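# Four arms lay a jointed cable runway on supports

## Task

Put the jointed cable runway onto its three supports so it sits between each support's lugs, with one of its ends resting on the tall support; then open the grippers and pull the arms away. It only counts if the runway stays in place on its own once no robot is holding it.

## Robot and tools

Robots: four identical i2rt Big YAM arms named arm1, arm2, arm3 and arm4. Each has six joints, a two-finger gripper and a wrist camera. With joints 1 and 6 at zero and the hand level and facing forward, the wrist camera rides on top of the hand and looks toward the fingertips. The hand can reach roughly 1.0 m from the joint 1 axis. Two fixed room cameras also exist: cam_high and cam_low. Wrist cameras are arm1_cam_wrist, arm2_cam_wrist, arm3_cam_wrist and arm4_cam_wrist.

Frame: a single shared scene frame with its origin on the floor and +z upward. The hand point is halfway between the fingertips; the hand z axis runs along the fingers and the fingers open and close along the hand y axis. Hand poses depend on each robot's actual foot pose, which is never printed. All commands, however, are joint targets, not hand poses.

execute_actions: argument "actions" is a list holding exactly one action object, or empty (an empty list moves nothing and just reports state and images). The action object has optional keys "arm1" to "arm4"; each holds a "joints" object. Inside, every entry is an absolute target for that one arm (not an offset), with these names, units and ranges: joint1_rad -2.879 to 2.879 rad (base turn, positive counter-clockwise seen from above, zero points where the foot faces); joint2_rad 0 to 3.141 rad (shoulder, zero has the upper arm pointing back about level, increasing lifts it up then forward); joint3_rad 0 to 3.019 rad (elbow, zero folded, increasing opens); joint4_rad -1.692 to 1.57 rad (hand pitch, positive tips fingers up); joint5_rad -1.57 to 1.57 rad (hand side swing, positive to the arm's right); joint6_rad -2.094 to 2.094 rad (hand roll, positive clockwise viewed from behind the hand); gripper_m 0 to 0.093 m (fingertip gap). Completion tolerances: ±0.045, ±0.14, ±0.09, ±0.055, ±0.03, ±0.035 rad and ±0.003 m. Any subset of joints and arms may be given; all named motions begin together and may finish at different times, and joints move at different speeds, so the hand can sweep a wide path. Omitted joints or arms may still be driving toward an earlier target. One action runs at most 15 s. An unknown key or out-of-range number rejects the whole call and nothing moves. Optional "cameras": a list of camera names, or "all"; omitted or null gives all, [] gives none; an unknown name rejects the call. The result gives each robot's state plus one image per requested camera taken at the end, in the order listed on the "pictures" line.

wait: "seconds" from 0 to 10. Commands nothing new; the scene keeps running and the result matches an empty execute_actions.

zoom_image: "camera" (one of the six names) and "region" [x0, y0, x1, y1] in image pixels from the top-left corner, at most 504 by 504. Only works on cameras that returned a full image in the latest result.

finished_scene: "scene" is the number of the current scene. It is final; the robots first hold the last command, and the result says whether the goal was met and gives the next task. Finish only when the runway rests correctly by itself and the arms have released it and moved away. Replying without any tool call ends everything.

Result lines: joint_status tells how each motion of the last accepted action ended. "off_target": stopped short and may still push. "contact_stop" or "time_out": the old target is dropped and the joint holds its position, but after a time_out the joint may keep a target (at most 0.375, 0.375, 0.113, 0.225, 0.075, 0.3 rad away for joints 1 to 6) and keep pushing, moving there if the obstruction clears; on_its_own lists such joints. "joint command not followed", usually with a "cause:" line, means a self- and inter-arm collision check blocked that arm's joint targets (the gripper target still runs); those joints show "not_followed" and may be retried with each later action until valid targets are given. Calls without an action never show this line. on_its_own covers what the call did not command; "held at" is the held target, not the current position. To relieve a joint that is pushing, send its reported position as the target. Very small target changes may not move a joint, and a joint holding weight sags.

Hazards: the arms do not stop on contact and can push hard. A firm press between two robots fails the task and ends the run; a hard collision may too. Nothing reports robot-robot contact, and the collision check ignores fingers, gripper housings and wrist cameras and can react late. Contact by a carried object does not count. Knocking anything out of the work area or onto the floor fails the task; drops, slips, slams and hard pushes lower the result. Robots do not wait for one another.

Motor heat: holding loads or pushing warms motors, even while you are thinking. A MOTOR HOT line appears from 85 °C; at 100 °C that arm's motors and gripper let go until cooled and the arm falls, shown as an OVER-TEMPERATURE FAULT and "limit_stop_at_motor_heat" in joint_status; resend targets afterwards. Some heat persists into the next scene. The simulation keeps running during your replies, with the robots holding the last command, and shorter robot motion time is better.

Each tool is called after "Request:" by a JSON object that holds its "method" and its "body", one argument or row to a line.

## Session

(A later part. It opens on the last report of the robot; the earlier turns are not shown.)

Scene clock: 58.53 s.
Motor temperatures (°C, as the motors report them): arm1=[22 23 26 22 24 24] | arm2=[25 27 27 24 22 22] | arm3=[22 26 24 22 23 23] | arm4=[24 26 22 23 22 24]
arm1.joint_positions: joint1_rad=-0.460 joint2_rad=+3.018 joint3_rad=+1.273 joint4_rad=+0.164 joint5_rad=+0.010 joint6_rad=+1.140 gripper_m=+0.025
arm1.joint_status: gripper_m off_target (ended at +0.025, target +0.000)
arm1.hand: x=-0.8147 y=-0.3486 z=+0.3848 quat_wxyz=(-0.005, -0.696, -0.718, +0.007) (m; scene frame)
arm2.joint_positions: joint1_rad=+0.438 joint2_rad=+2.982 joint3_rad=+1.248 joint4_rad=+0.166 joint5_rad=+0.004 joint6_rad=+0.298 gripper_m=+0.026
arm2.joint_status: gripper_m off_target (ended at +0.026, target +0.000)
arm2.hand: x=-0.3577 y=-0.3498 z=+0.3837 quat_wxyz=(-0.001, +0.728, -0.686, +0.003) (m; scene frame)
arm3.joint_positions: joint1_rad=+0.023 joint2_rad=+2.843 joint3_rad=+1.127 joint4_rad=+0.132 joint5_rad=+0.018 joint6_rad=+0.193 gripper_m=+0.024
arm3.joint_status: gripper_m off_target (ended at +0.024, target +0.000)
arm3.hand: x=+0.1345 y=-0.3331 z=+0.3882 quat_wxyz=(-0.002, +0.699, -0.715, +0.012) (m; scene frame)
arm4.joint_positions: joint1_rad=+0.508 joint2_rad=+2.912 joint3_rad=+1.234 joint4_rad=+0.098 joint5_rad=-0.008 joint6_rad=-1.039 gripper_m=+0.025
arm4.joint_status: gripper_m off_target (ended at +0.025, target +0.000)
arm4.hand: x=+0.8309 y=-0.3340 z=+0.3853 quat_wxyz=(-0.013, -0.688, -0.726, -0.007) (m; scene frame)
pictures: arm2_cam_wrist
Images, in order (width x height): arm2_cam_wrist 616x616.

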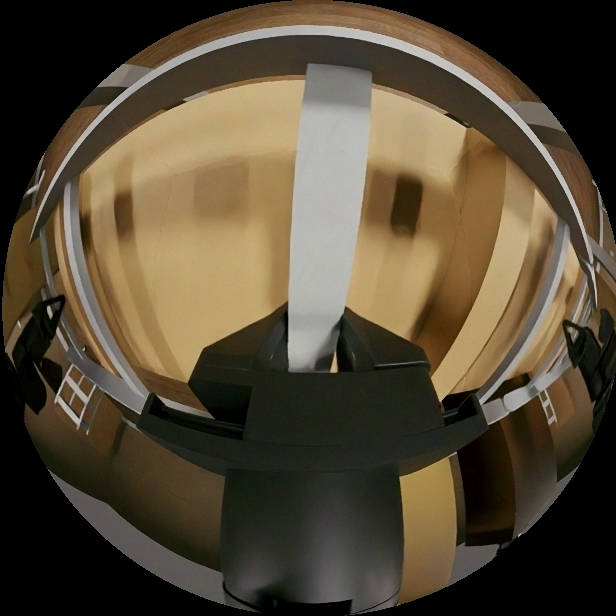

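Request:
{"method": "execute_actions", "body": {
  "actions": [
    {"arm1":{"joints":{"joint2_rad":2.65,"joint3_rad":1.03,"joint4_rad":0.05}},"arm4":{"joints":{"joint2_rad":2.54,"joint3_rad":1.02,"joint4_rad":-0.05}},"arm3":{"joints":{"joint2_rad":2.46,"joint3_rad":0.93,"joint4_rad":-0.04}},"arm2":{"joints":{"joint2_rad":2.63,"joint3_rad":1.02,"joint4_rad":0.05}}}
  ],
  "cameras": []
}}

Request:
{"method": "execute_actions", "body": {
  "actions": [
    {"arm1":{"joints":{"joint2_rad":2.31,"joint3_rad":0.875,"joint4_rad":-0.135}},"arm4":{"joints":{"joint2_rad":2.19,"joint3_rad":0.885,"joint4_rad":-0.265}},"arm3":{"joints":{"joint2_rad":2.11,"joint3_rad":0.81,"joint4_rad":-0.27}},"arm2":{"joints":{"joint2_rad":2.3,"joint3_rad":0.87,"joint4_rad":-0.14}}}
  ],
  "cameras": ["cam_high","cam_low"]
}}

Scene clock: 74.40 s.
Motor temperatures (°C, as the motors report them): arm1=[22 23 25 22 24 24] | arm2=[25 28 27 24 22 22] | arm3=[22 26 24 22 24 23] | arm4=[24 26 22 23 22 24]
arm1.joint_positions: joint1_rad=-0.460 joint2_rad=+2.704 joint3_rad=+1.020 joint4_rad=+0.051 joint5_rad=-0.004 joint6_rad=+1.143 gripper_m=+0.025
arm1.joint_status: all done
arm1.hand: x=-0.8168 y=-0.3441 z=+0.5016 quat_wxyz=(+0.022, -0.696, -0.717, +0.010) (m; scene frame)
arm2.joint_positions: joint1_rad=+0.439 joint2_rad=+2.686 joint3_rad=+1.026 joint4_rad=+0.062 joint5_rad=+0.004 joint6_rad=+0.301 gripper_m=+0.026
arm2.joint_status: all done
arm2.hand: x=-0.3603 y=-0.3438 z=+0.4928 quat_wxyz=(+0.005, +0.727, -0.686, +0.017) (m; scene frame)
arm3.joint_positions: joint1_rad=+0.027 joint2_rad=+2.551 joint3_rad=+0.945 joint4_rad=-0.008 joint5_rad=+0.019 joint6_rad=+0.196 gripper_m=+0.024
arm3.joint_status: all done
arm3.hand: x=+0.1327 y=-0.3278 z=+0.4926 quat_wxyz=(+0.006, +0.700, -0.714, +0.025) (m; scene frame)
arm4.joint_positions: joint1_rad=+0.502 joint2_rad=+2.607 joint3_rad=+1.015 joint4_rad=-0.027 joint5_rad=-0.005 joint6_rad=-1.039 gripper_m=+0.025
arm4.joint_status: all done
arm4.hand: x=+0.8281 y=-0.3309 z=+0.4977 quat_wxyz=(-0.016, -0.690, -0.724, -0.027) (m; scene frame)
pictures: none
No camera images: the call's "cameras" was empty. Leave "cameras" out to get every camera's image.

Scene clock: 75.50 s.
Motor temperatures (°C, as the motors report them): arm1=[22 23 25 22 24 24] | arm2=[25 28 27 24 22 22] | arm3=[22 26 24 22 24 23] | arm4=[24 26 22 23 22 24]
arm1.joint_positions: joint1_rad=-0.462 joint2_rad=+2.369 joint3_rad=+0.845 joint4_rad=-0.138 joint5_rad=-0.013 joint6_rad=+1.144 gripper_m=+0.025
arm1.joint_status: all done
arm1.hand: x=-0.8173 y=-0.3423 z=+0.6169 quat_wxyz=(+0.037, -0.697, -0.716, +0.011) (m; scene frame)
arm2.joint_positions: joint1_rad=+0.440 joint2_rad=+2.357 joint3_rad=+0.861 joint4_rad=-0.131 joint5_rad=+0.007 joint6_rad=+0.310 gripper_m=+0.026
arm2.joint_status: all done
arm2.hand: x=-0.3612 y=-0.3416 z=+0.6064 quat_wxyz=(+0.010, +0.724, -0.689, +0.031) (m; scene frame)
arm3.joint_positions: joint1_rad=+0.028 joint2_rad=+2.210 joint3_rad=+0.810 joint4_rad=-0.231 joint5_rad=+0.021 joint6_rad=+0.201 gripper_m=+0.024
arm3.joint_status: all done
arm3.hand: x=+0.1321 y=-0.3253 z=+0.6069 quat_wxyz=(+0.010, +0.698, -0.715, +0.032) (m; scene frame)
arm4.joint_positions: joint1_rad=+0.502 joint2_rad=+2.257 joint3_rad=+0.859 joint4_rad=-0.245 joint5_rad=-0.009 joint6_rad=-1.039 gripper_m=+0.025
arm4.joint_status: all done
arm4.hand: x=+0.8268 y=-0.3308 z=+0.6193 quat_wxyz=(-0.020, -0.689, -0.723, -0.038) (m; scene frame)
pictures: cam_high, cam_low
Images, in order (width x height): cam_high 896x504, cam_low 896x504.

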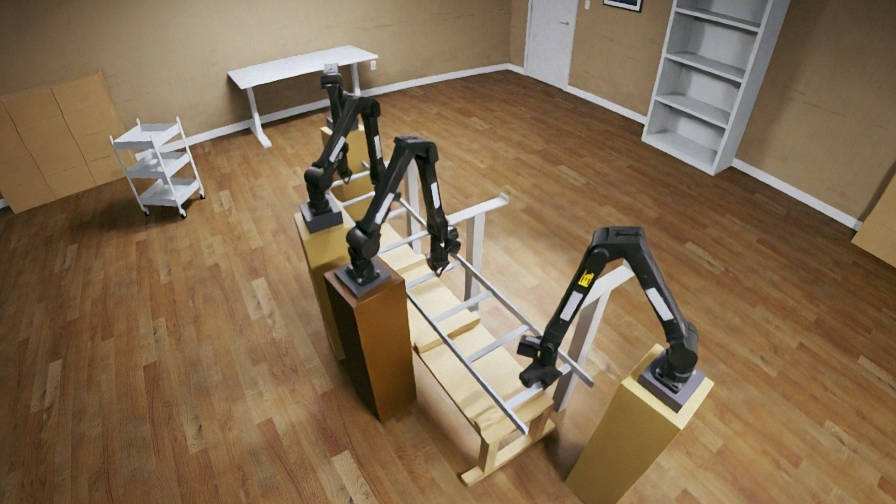

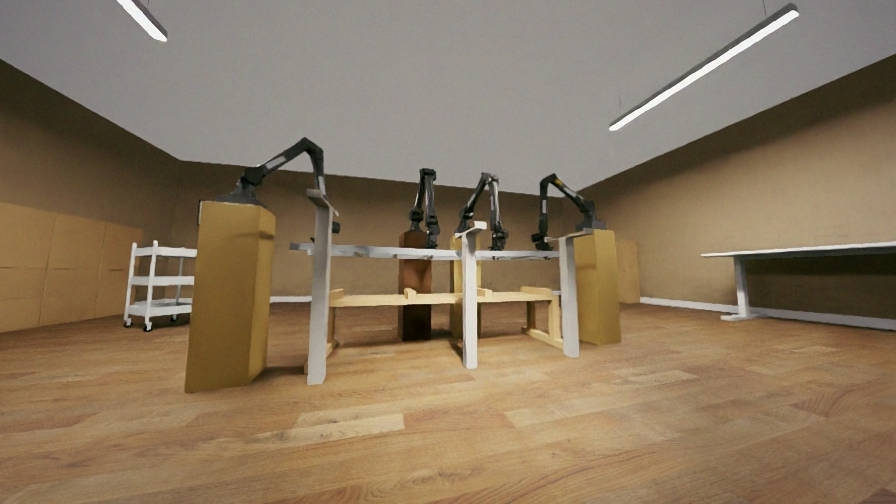

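Request:
{"method": "execute_actions", "body": {
  "actions": [
    {"arm1":{"joints":{"joint1_rad":-0.53,"joint2_rad":1.9,"joint3_rad":0.85,"joint4_rad":-0.48}},"arm4":{"joints":{"joint1_rad":0.58,"joint2_rad":1.76,"joint3_rad":0.93,"joint4_rad":-0.72}},"arm3":{"joints":{"joint2_rad":1.66,"joint3_rad":0.77,"joint4_rad":-0.66}},"arm2":{"joints":{"joint2_rad":1.84,"joint3_rad":0.77,"joint4_rad":-0.48}}}
  ],
  "cameras": ["cam_high"]
}}

Request:
{"method": "execute_actions", "body": {
  "actions": [
    {"arm1":{"joints":{"joint2_rad":1.55,"joint3_rad":0.9,"joint4_rad":-0.87}},"arm4":{"joints":{"joint2_rad":1.35,"joint3_rad":1.16,"joint4_rad":-1.33}},"arm3":{"joints":{"joint2_rad":1.29,"joint3_rad":0.97,"joint4_rad":-1.2}},"arm2":{"joints":{"joint2_rad":1.44,"joint3_rad":0.87,"joint4_rad":-0.96}}}
  ]
}}

Scene clock: 83.73 s.
Motor temperatures (°C, as the motors report them): arm1=[22 24 25 22 25 24] | arm2=[25 28 27 24 22 22] | arm3=[22 27 24 22 24 23] | arm4=[24 27 22 23 22 24]
arm1.joint_positions: joint1_rad=-0.524 joint2_rad=+1.953 joint3_rad=+0.785 joint4_rad=-0.506 joint5_rad=-0.031 joint6_rad=+1.092 gripper_m=+0.025
arm1.joint_status: all done
arm1.hand: x=-0.8125 y=-0.3636 z=+0.7582 quat_wxyz=(+0.046, -0.701, -0.712, +0.002) (m; scene frame)
arm2.joint_positions: joint1_rad=+0.452 joint2_rad=+1.915 joint3_rad=+0.726 joint4_rad=-0.483 joint5_rad=+0.011 joint6_rad=+0.346 gripper_m=+0.025
arm2.joint_status: all done
arm2.hand: x=-0.3576 y=-0.3613 z=+0.7482 quat_wxyz=(+0.017, +0.715, -0.697, +0.052) (m; scene frame)
arm3.joint_positions: joint1_rad=+0.032 joint2_rad=+1.758 joint3_rad=+0.730 joint4_rad=-0.647 joint5_rad=+0.026 joint6_rad=+0.213 gripper_m=+0.024
arm3.joint_status: all done
arm3.hand: x=+0.1357 y=-0.3463 z=+0.7533 quat_wxyz=(+0.020, +0.695, -0.717, +0.053) (m; scene frame)
arm4.joint_positions: joint1_rad=+0.577 joint2_rad=+1.824 joint3_rad=+0.867 joint4_rad=-0.721 joint5_rad=-0.004 joint6_rad=-0.977 gripper_m=+0.025
arm4.joint_status: all done
arm4.hand: x=+0.8284 y=-0.3596 z=+0.7838 quat_wxyz=(-0.018, -0.684, -0.727, -0.057) (m; scene frame)
pictures: cam_high
Images, in order (width x height): cam_high 896x504.

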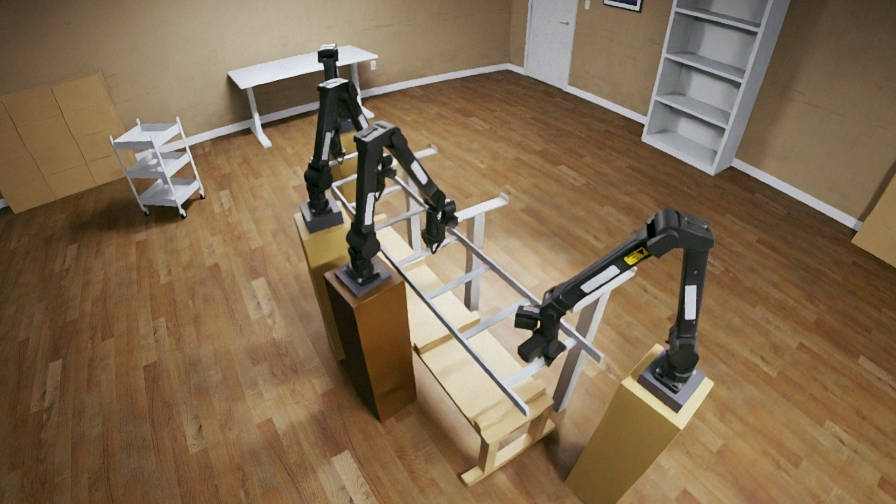

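Scene clock: 86.37 s.
Motor temperatures (°C, as the motors report them): arm1=[22 24 26 22 25 24] | arm2=[25 28 29 24 22 22] | arm3=[22 27 26 22 24 23] | arm4=[24 27 24 23 22 24]
arm1.joint_positions: joint1_rad=-0.532 joint2_rad=+1.577 joint3_rad=+0.832 joint4_rad=-0.863 joint5_rad=-0.001 joint6_rad=+1.081 gripper_m=+0.025
arm1.joint_status: all done
arm1.hand: x=-0.8060 y=-0.3750 z=+0.9017 quat_wxyz=(+0.010, -0.700, -0.714, +0.005) (m; scene frame)
arm2.joint_positions: joint1_rad=+0.443 joint2_rad=+1.489 joint3_rad=+0.767 joint4_rad=-0.945 joint5_rad=+0.014 joint6_rad=+0.331 gripper_m=+0.025
arm2.joint_status: joint3_rad time_out (moved +0.040 of +0.144); the others done
arm2.on_its_own: joint3_rad reads +0.767 and still pushes toward +0.870 since a time_out
arm2.hand: x=-0.3515 y=-0.3682 z=+0.8996 quat_wxyz=(+0.015, +0.718, -0.694, +0.050) (m; scene frame)
arm3.joint_positions: joint1_rad=+0.027 joint2_rad=+1.371 joint3_rad=+0.869 joint4_rad=-1.157 joint5_rad=+0.049 joint6_rad=+0.204 gripper_m=+0.024
arm3.joint_status: joint3_rad time_out (moved +0.139 of +0.240); the others done
arm3.on_its_own: joint3_rad reads +0.869 and still pushes toward +0.970 since a time_out
arm3.hand: x=+0.1417 y=-0.3487 z=+0.9216 quat_wxyz=(+0.006, +0.697, -0.715, +0.052) (m; scene frame)
arm4.joint_positions: joint1_rad=+0.577 joint2_rad=+1.422 joint3_rad=+1.056 joint4_rad=-1.287 joint5_rad=-0.005 joint6_rad=-0.988 gripper_m=+0.025
arm4.joint_status: joint3_rad time_out (moved +0.189 of +0.293); the others done
arm4.on_its_own: joint3_rad reads +1.056 and still pushes toward +1.160 since a time_out
arm4.hand: x=+0.8302 y=-0.3547 z=+0.9939 quat_wxyz=(-0.017, -0.680, -0.731, -0.044) (m; scene frame)
pictures: arm1_cam_wrist, arm2_cam_wrist, arm3_cam_wrist, arm4_cam_wrist, cam_high, cam_low
Images, in order (width x height): arm1_cam_wrist 616x616, arm2_cam_wrist 616x616, arm3_cam_wrist 616x616, arm4_cam_wrist 616x616, cam_high 896x504, cam_low 896x504.

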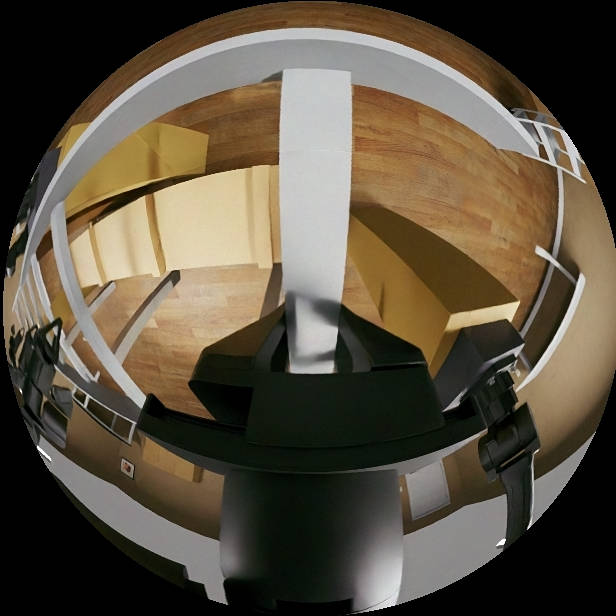

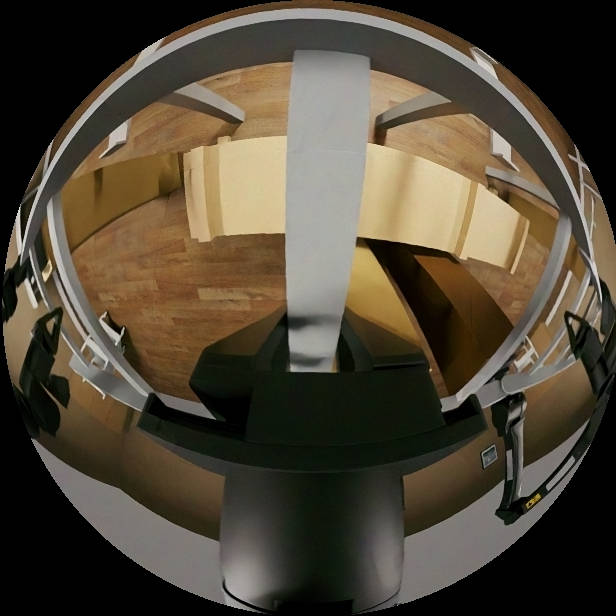

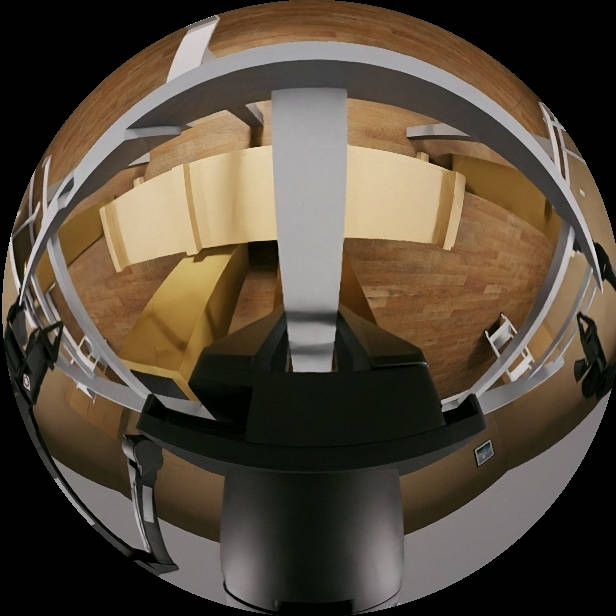

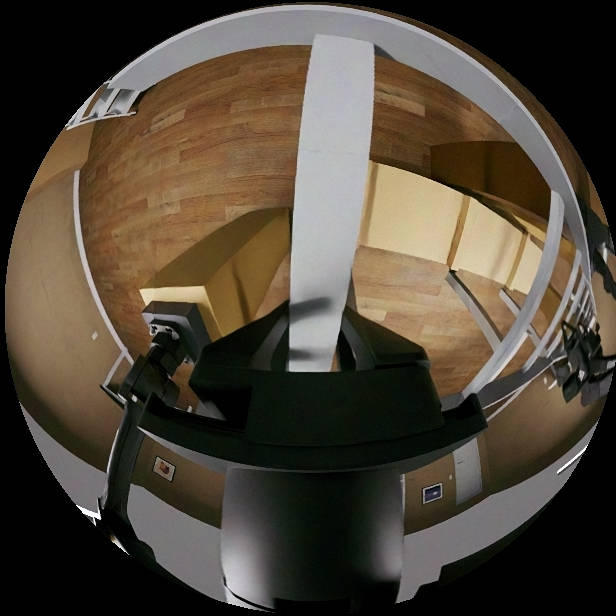

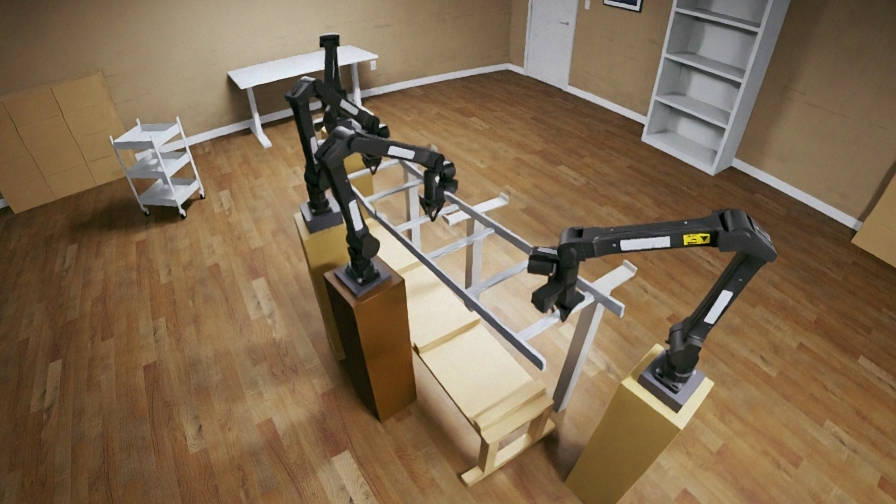

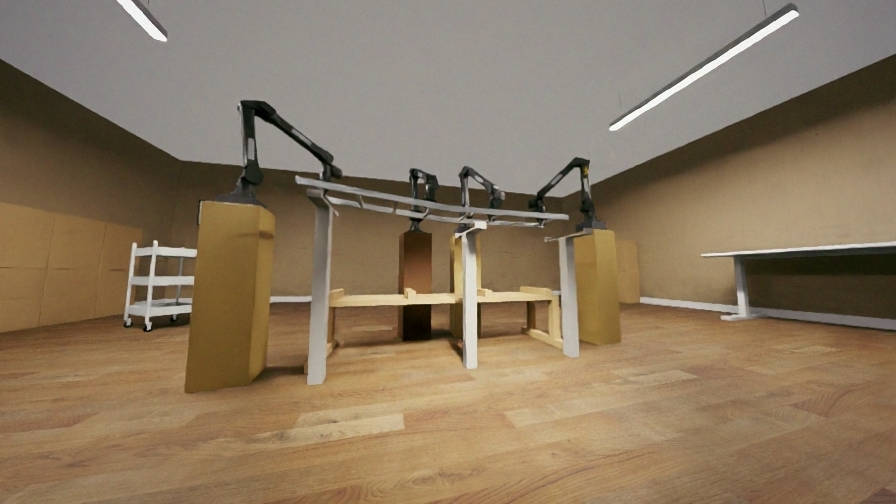

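Request:
{"method": "execute_actions", "body": {
  "actions": [
    {"arm1":{"joints":{"joint1_rad":0,"joint6_rad":1.61,"joint2_rad":1.36,"joint3_rad":0.87,"joint4_rad":-0.965}},"arm4":{"joints":{"joint1_rad":0,"joint6_rad":-1.565,"joint2_rad":1.07,"joint3_rad":1.15,"joint4_rad":-1.5}},"arm3":{"joints":{"joint1_rad":-0.045,"joint6_rad":0.11,"joint2_rad":1.58,"joint3_rad":1.45,"joint4_rad":-1.27}},"arm2":{"joints":{"joint1_rad":0.32,"joint6_rad":0.22,"joint2_rad":1.72,"joint3_rad":1.33,"joint4_rad":-1.03}}}
  ],
  "cameras": ["cam_low"]
}}

Request:
{"method": "execute_actions", "body": {
  "actions": [
    {"arm1":{"joints":{"joint1_rad":0.52,"joint6_rad":2.09,"joint2_rad":1.49,"joint3_rad":0.99,"joint4_rad":-0.95}},"arm4":{"joints":{"joint1_rad":-0.53,"joint6_rad":-2.09,"joint2_rad":1.2,"joint3_rad":1.23,"joint4_rad":-1.45}},"arm3":{"joints":{"joint1_rad":-0.075,"joint6_rad":0.08,"joint2_rad":2.01,"joint3_rad":2.0,"joint4_rad":-1.39}},"arm2":{"joints":{"joint1_rad":0.26,"joint6_rad":0.16,"joint2_rad":2.1,"joint3_rad":1.9,"joint4_rad":-1.2}}}
  ]
}}

Scene clock: 111.77 s.
Motor temperatures (°C, as the motors report them): arm1=[22 23 31 22 25 25] | arm2=[25 28 38 24 22 22] | arm3=[22 27 35 22 29 23] | arm4=[24 27 33 23 22 25]
arm1.joint_positions: joint1_rad=-0.027 joint2_rad=+1.418 joint3_rad=+0.793 joint4_rad=-0.984 joint5_rad=+0.010 joint6_rad=+1.570 gripper_m=+0.025
arm1.joint_status: joint6_rad time_out (moved +0.489 of +0.529); the others done
arm1.on_its_own: joint6_rad reads +1.570 and still pushes toward +1.610 since a time_out
arm1.hand: x=-0.7992 y=-0.2001 z=+0.9417 quat_wxyz=(+0.002, -0.694, -0.719, +0.018) (m; scene frame)
arm2.joint_positions: joint1_rad=+0.301 joint2_rad=+1.783 joint3_rad=+1.238 joint4_rad=-1.038 joint5_rad=+0.005 joint6_rad=+0.201 gripper_m=+0.025
arm2.joint_status: joint3_rad time_out (moved +0.471 of +0.563); the others done
arm2.on_its_own: joint3_rad reads +1.238 and still pushes toward +1.330 since a time_out
arm2.hand: x=-0.3464 y=-0.1898 z=+0.9248 quat_wxyz=(+0.002, +0.714, -0.700, +0.010) (m; scene frame)
arm3.joint_positions: joint1_rad=-0.050 joint2_rad=+1.727 joint3_rad=+1.369 joint4_rad=-1.200 joint5_rad=+0.049 joint6_rad=+0.116 gripper_m=+0.025
arm3.joint_status: joint2_rad time_out (moved +0.356 of +0.209); joint4_rad time_out (moved -0.043 of -0.113); the others done
arm3.on_its_own: joint2_rad reads +1.727 and still pushes toward +1.580 since a time_out; joint4_rad reads -1.200 and still pushes toward -1.270 since a time_out
arm3.hand: x=+0.1486 y=-0.1643 z=+0.9488 quat_wxyz=(-0.021, +0.701, -0.713, +0.012) (m; scene frame)
arm4.joint_positions: joint1_rad=+0.037 joint2_rad=+1.167 joint3_rad=+1.056 joint4_rad=-1.525 joint5_rad=-0.017 joint6_rad=-1.498 gripper_m=+0.025
arm4.joint_status: joint3_rad time_out (moved +0.000 of +0.094); joint6_rad time_out (moved -0.510 of -0.577); the others done
arm4.on_its_own: joint3_rad reads +1.056 and still pushes toward +1.150 since a time_out; joint6_rad reads -1.498 and still pushes toward -1.565 since a time_out
arm4.hand: x=+0.8246 y=-0.1655 z=+1.0773 quat_wxyz=(-0.035, -0.692, -0.721, -0.023) (m; scene frame)
pictures: cam_low
Images, in order (width x height): cam_low 896x504.

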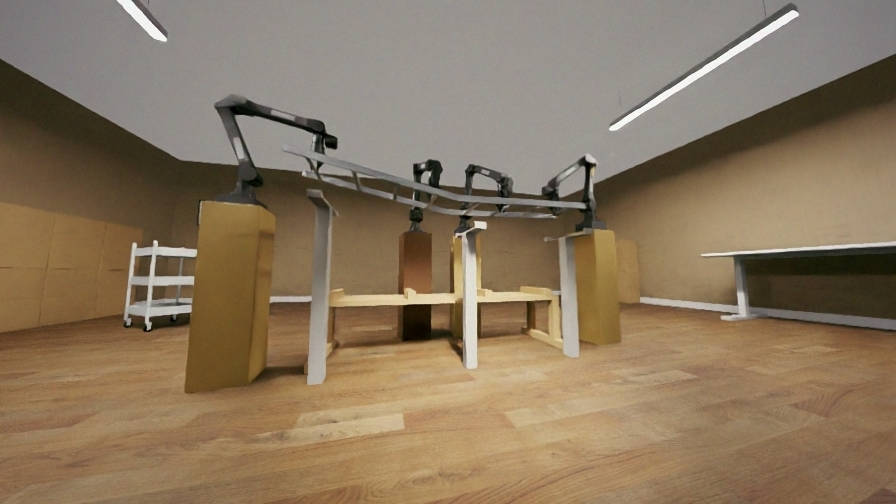

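not run: a stop came earlier in this reply.

Request:
{"method": "execute_actions", "body": {
  "actions": [
    {"arm1":{"joints":{"joint1_rad":0.52,"joint6_rad":2.09,"joint2_rad":1.49,"joint3_rad":0.99,"joint4_rad":-0.95}},"arm4":{"joints":{"joint1_rad":-0.53,"joint6_rad":-2.09,"joint2_rad":1.2,"joint3_rad":1.23,"joint4_rad":-1.45}},"arm3":{"joints":{"joint1_rad":-0.075,"joint6_rad":0.08,"joint2_rad":2.01,"joint3_rad":2.0,"joint4_rad":-1.35}},"arm2":{"joints":{"joint1_rad":0.26,"joint6_rad":0.16,"joint2_rad":2.1,"joint3_rad":1.9,"joint4_rad":-1.2}}}
  ]
}}

Scene clock: 126.43 s.
Motor temperatures (°C, as the motors report them): arm1=[22 24 34 22 25 25] | arm2=[25 30 40 24 22 22] | arm3=[22 31 36 22 29 23] | arm4=[24 27 36 23 22 25]
arm1.joint_positions: joint1_rad=+0.461 joint2_rad=+1.558 joint3_rad=+0.890 joint4_rad=-0.960 joint5_rad=+0.037 joint6_rad=+2.062 gripper_m=+0.025
arm1.joint_status: joint1_rad time_out (moved +0.487 of +0.547); joint3_rad time_out (moved +0.097 of +0.197); the others done
joint sent to its limit — the command would take arm1.joint6_rad past its upper limit, so that joint was sent only as far as its limit.
arm1.on_its_own: joint1_rad reads +0.461 and still pushes toward +0.520 since a time_out; joint3_rad reads +0.890 and still pushes toward +0.990 since a time_out
arm1.hand: x=-0.8058 y=-0.0309 z=+0.9219 quat_wxyz=(-0.017, -0.695, -0.718, +0.033) (m; scene frame)
arm2.joint_positions: joint1_rad=+0.245 joint2_rad=+2.196 joint3_rad=+1.812 joint4_rad=-1.180 joint5_rad=-0.018 joint6_rad=+0.151 gripper_m=+0.025
arm2.joint_status: all done
arm2.hand: x=-0.3502 y=-0.0252 z=+0.8895 quat_wxyz=(+0.006, +0.712, -0.702, -0.004) (m; scene frame)
arm3.joint_positions: joint1_rad=-0.071 joint2_rad=+2.168 joint3_rad=+1.923 joint4_rad=-1.279 joint5_rad=+0.044 joint6_rad=+0.094 gripper_m=+0.025
arm3.joint_status: joint2_rad time_out (moved +0.441 of +0.283); joint4_rad time_out (moved -0.079 of -0.150); the others done
arm3.on_its_own: joint2_rad reads +2.168 and still pushes toward +2.010 since a time_out; joint4_rad reads -1.279 and still pushes toward -1.350 since a time_out
arm3.hand: x=+0.1458 y=-0.0002 z=+0.9009 quat_wxyz=(-0.030, +0.701, -0.713, -0.002) (m; scene frame)
arm4.joint_positions: joint1_rad=-0.482 joint2_rad=+1.297 joint3_rad=+1.062 joint4_rad=-1.443 joint5_rad=-0.014 joint6_rad=-2.013 gripper_m=+0.025
arm4.joint_status: joint1_rad time_out (moved -0.518 of -0.567); joint3_rad time_out (moved +0.006 of +0.174); joint6_rad time_out (moved -0.515 of -0.592); the others done
joint sent to its limit — the command would take arm4.joint6_rad past its lower limit, so that joint was sent only as far as its limit.
arm4.on_its_own: joint1_rad reads -0.482 and still pushes toward -0.530 since a time_out; joint3_rad reads +1.062 and still pushes toward +1.174 since a time_out; joint6_rad reads -2.013 and still pushes toward -2.080 since a time_out
arm4.hand: x=+0.8179 y=-0.0014 z=+1.0387 quat_wxyz=(-0.060, -0.692, -0.719, -0.016) (m; scene frame)
pictures: arm1_cam_wrist, arm2_cam_wrist, arm3_cam_wrist, arm4_cam_wrist, cam_high, cam_low
Images, in order (width x height): arm1_cam_wrist 616x616, arm2_cam_wrist 616x616, arm3_cam_wrist 616x616, arm4_cam_wrist 616x616, cam_high 896x504, cam_low 896x504.

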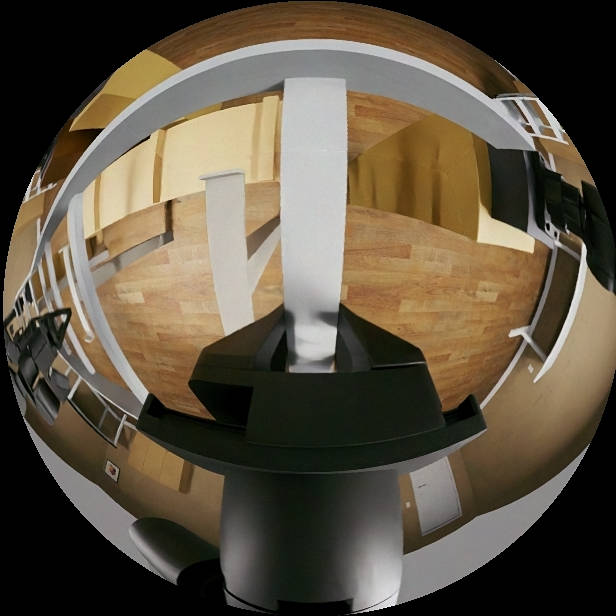

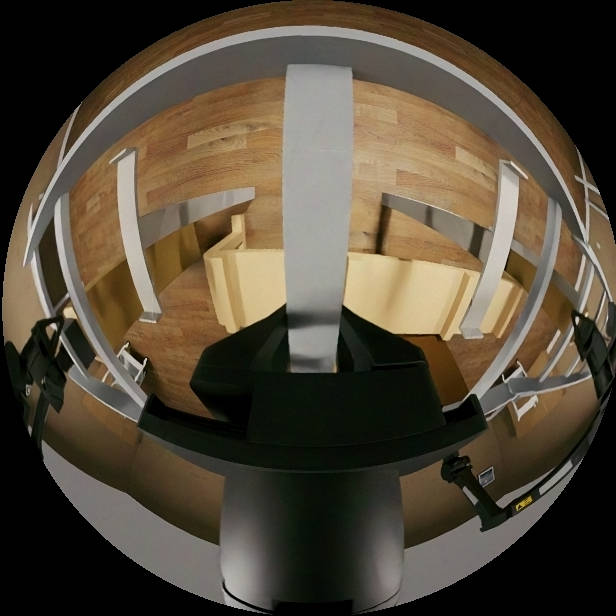

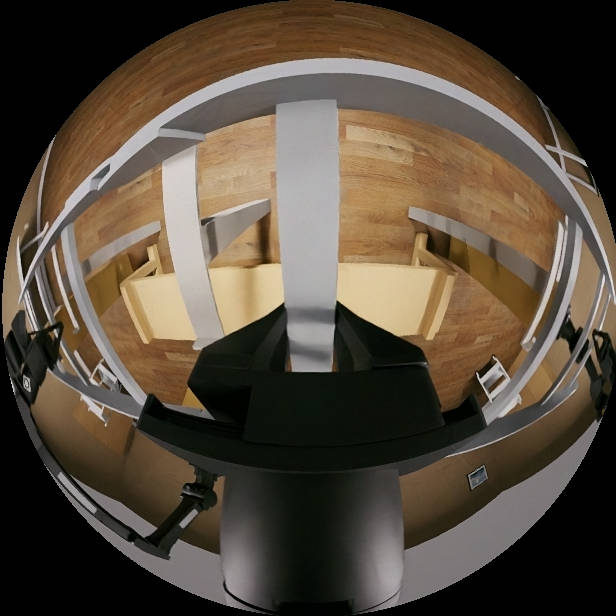

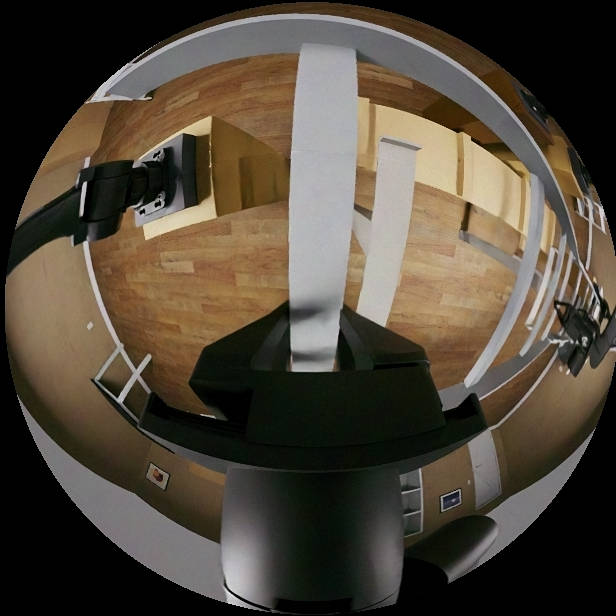

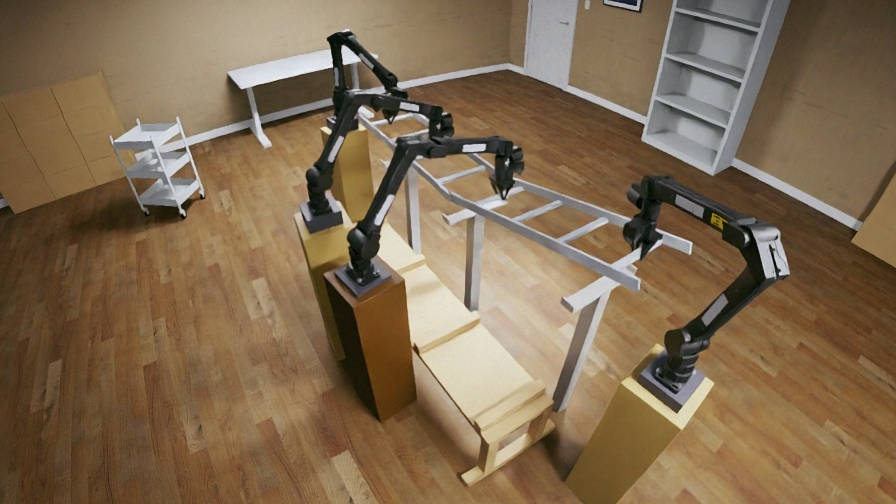

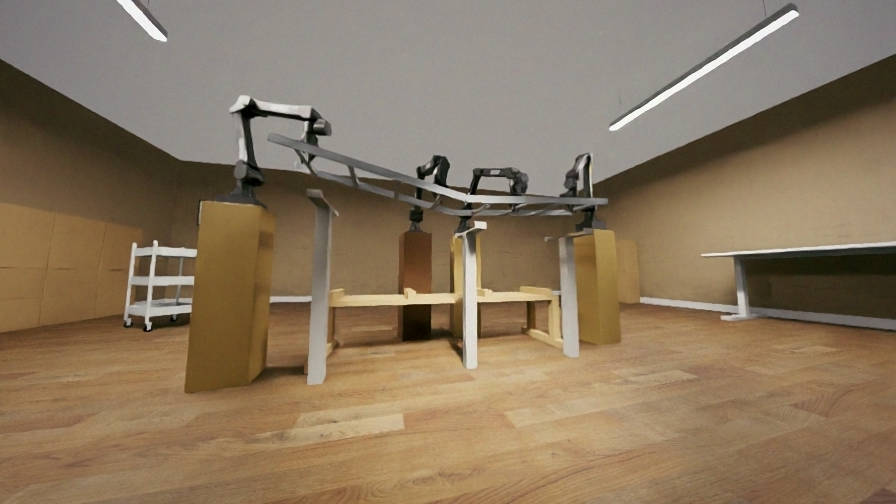

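Request:
{"method": "execute_actions", "body": {
  "actions": [
    {"arm1":{"joints":{"joint1_rad":0.55,"joint2_rad":1.67,"joint3_rad":0.93,"joint4_rad":-0.71}},"arm4":{"joints":{"joint2_rad":1.27,"joint3_rad":1.05,"joint4_rad":-1.25}},"arm3":{"joints":{"joint2_rad":2.15,"joint3_rad":2.03,"joint4_rad":-1.22}},"arm2":{"joints":{"joint2_rad":2.24,"joint3_rad":1.95,"joint4_rad":-1.1}}}
  ]
}}

Scene clock: 135.80 s.
Motor temperatures (°C, as the motors report them): arm1=[22 24 35 23 26 25] | arm2=[25 33 41 24 22 22] | arm3=[22 33 37 22 30 23] | arm4=[24 27 37 23 22 25]
arm1.joint_positions: joint1_rad=+0.492 joint2_rad=+1.754 joint3_rad=+0.869 joint4_rad=-0.747 joint5_rad=+0.024 joint6_rad=+2.086 gripper_m=+0.025
arm1.joint_status: joint1_rad time_out (moved +0.032 of +0.089); the others done
arm1.on_its_own: joint1_rad reads +0.492 and still pushes toward +0.550 since a time_out
arm1.hand: x=-0.8000 y=-0.0123 z=+0.8433 quat_wxyz=(-0.012, -0.693, -0.720, +0.033) (m; scene frame)
arm2.joint_positions: joint1_rad=+0.234 joint2_rad=+2.353 joint3_rad=+1.857 joint4_rad=-1.088 joint5_rad=-0.020 joint6_rad=+0.150 gripper_m=+0.025
arm2.joint_status: joint3_rad time_out (moved +0.045 of +0.138); the others done
arm2.on_its_own: joint3_rad reads +1.857 and still pushes toward +1.950 since a time_out
arm2.hand: x=-0.3455 y=-0.0096 z=+0.8044 quat_wxyz=(+0.013, +0.708, -0.706, +0.003) (m; scene frame)
arm3.joint_positions: joint1_rad=-0.076 joint2_rad=+2.308 joint3_rad=+1.940 joint4_rad=-1.188 joint5_rad=+0.053 joint6_rad=+0.093 gripper_m=+0.025
arm3.joint_status: joint2_rad time_out (moved +0.140 of -0.018); the others done
arm3.on_its_own: joint2_rad reads +2.308 and still pushes toward +2.150 since a time_out
arm3.hand: x=+0.1499 y=+0.0136 z=+0.8159 quat_wxyz=(-0.023, +0.699, -0.714, +0.013) (m; scene frame)
arm4.joint_positions: joint1_rad=-0.493 joint2_rad=+1.361 joint3_rad=+0.956 joint4_rad=-1.263 joint5_rad=+0.009 joint6_rad=-2.018 gripper_m=+0.025
arm4.joint_status: joint3_rad time_out (moved -0.106 of -0.012); the others done
arm4.on_its_own: joint3_rad reads +0.956 and still pushes toward +1.050 since a time_out; joint6_rad reads -2.018 and still pushes toward -2.080 since a time_out
arm4.hand: x=+0.8157 y=+0.0081 z=+0.9783 quat_wxyz=(-0.052, -0.694, -0.717, -0.025) (m; scene frame)
pictures: arm1_cam_wrist, arm2_cam_wrist, arm3_cam_wrist, arm4_cam_wrist, cam_high, cam_low
Images, in order (width x height): arm1_cam_wrist 616x616, arm2_cam_wrist 616x616, arm3_cam_wrist 616x616, arm4_cam_wrist 616x616, cam_high 896x504, cam_low 896x504.

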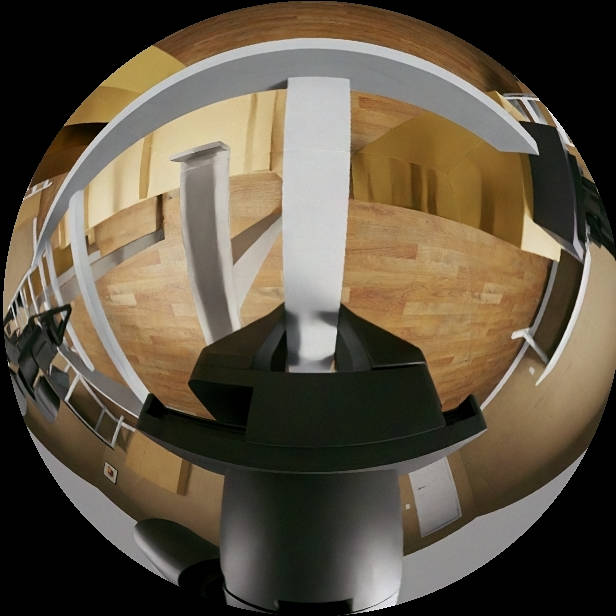

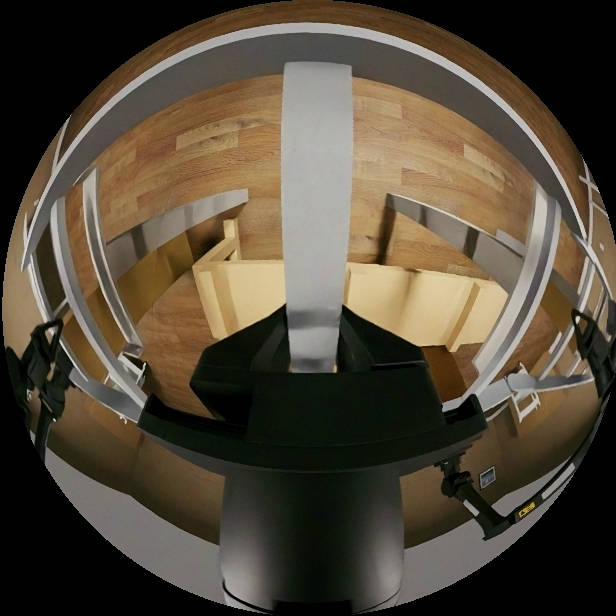

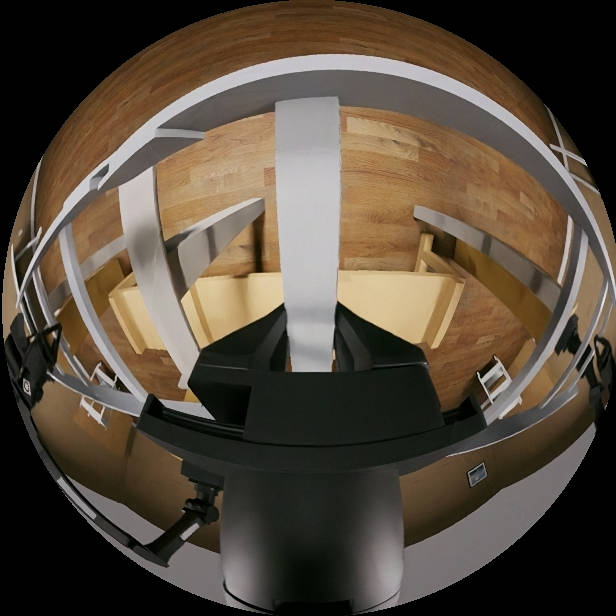

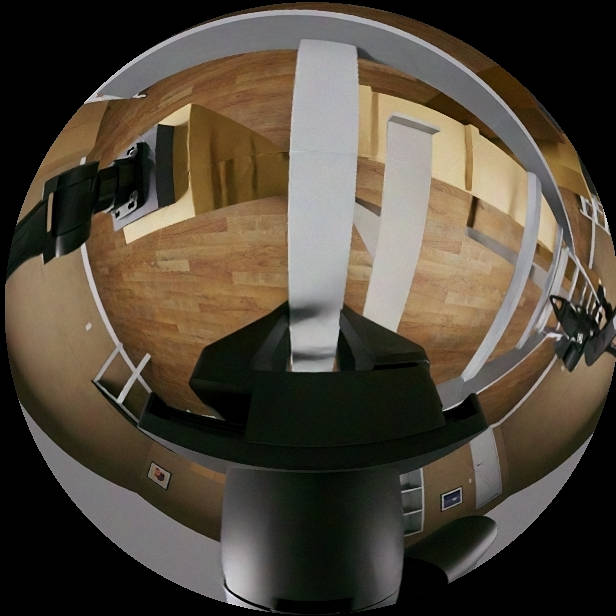

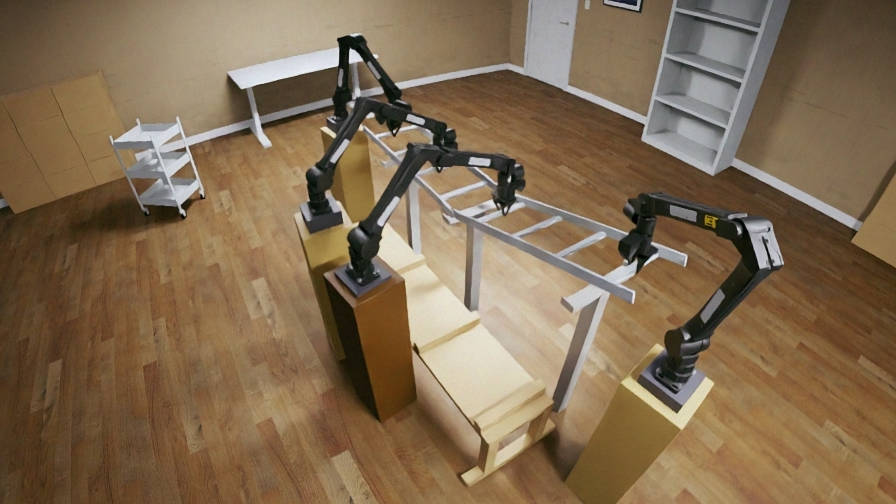

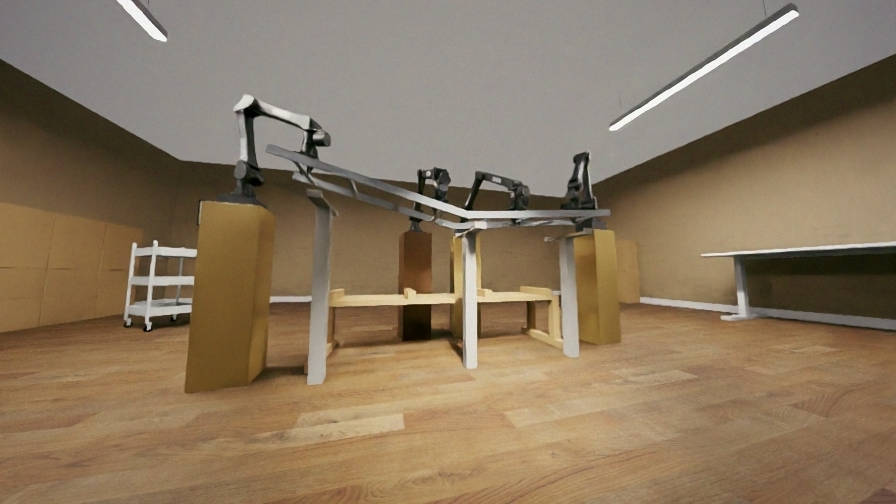

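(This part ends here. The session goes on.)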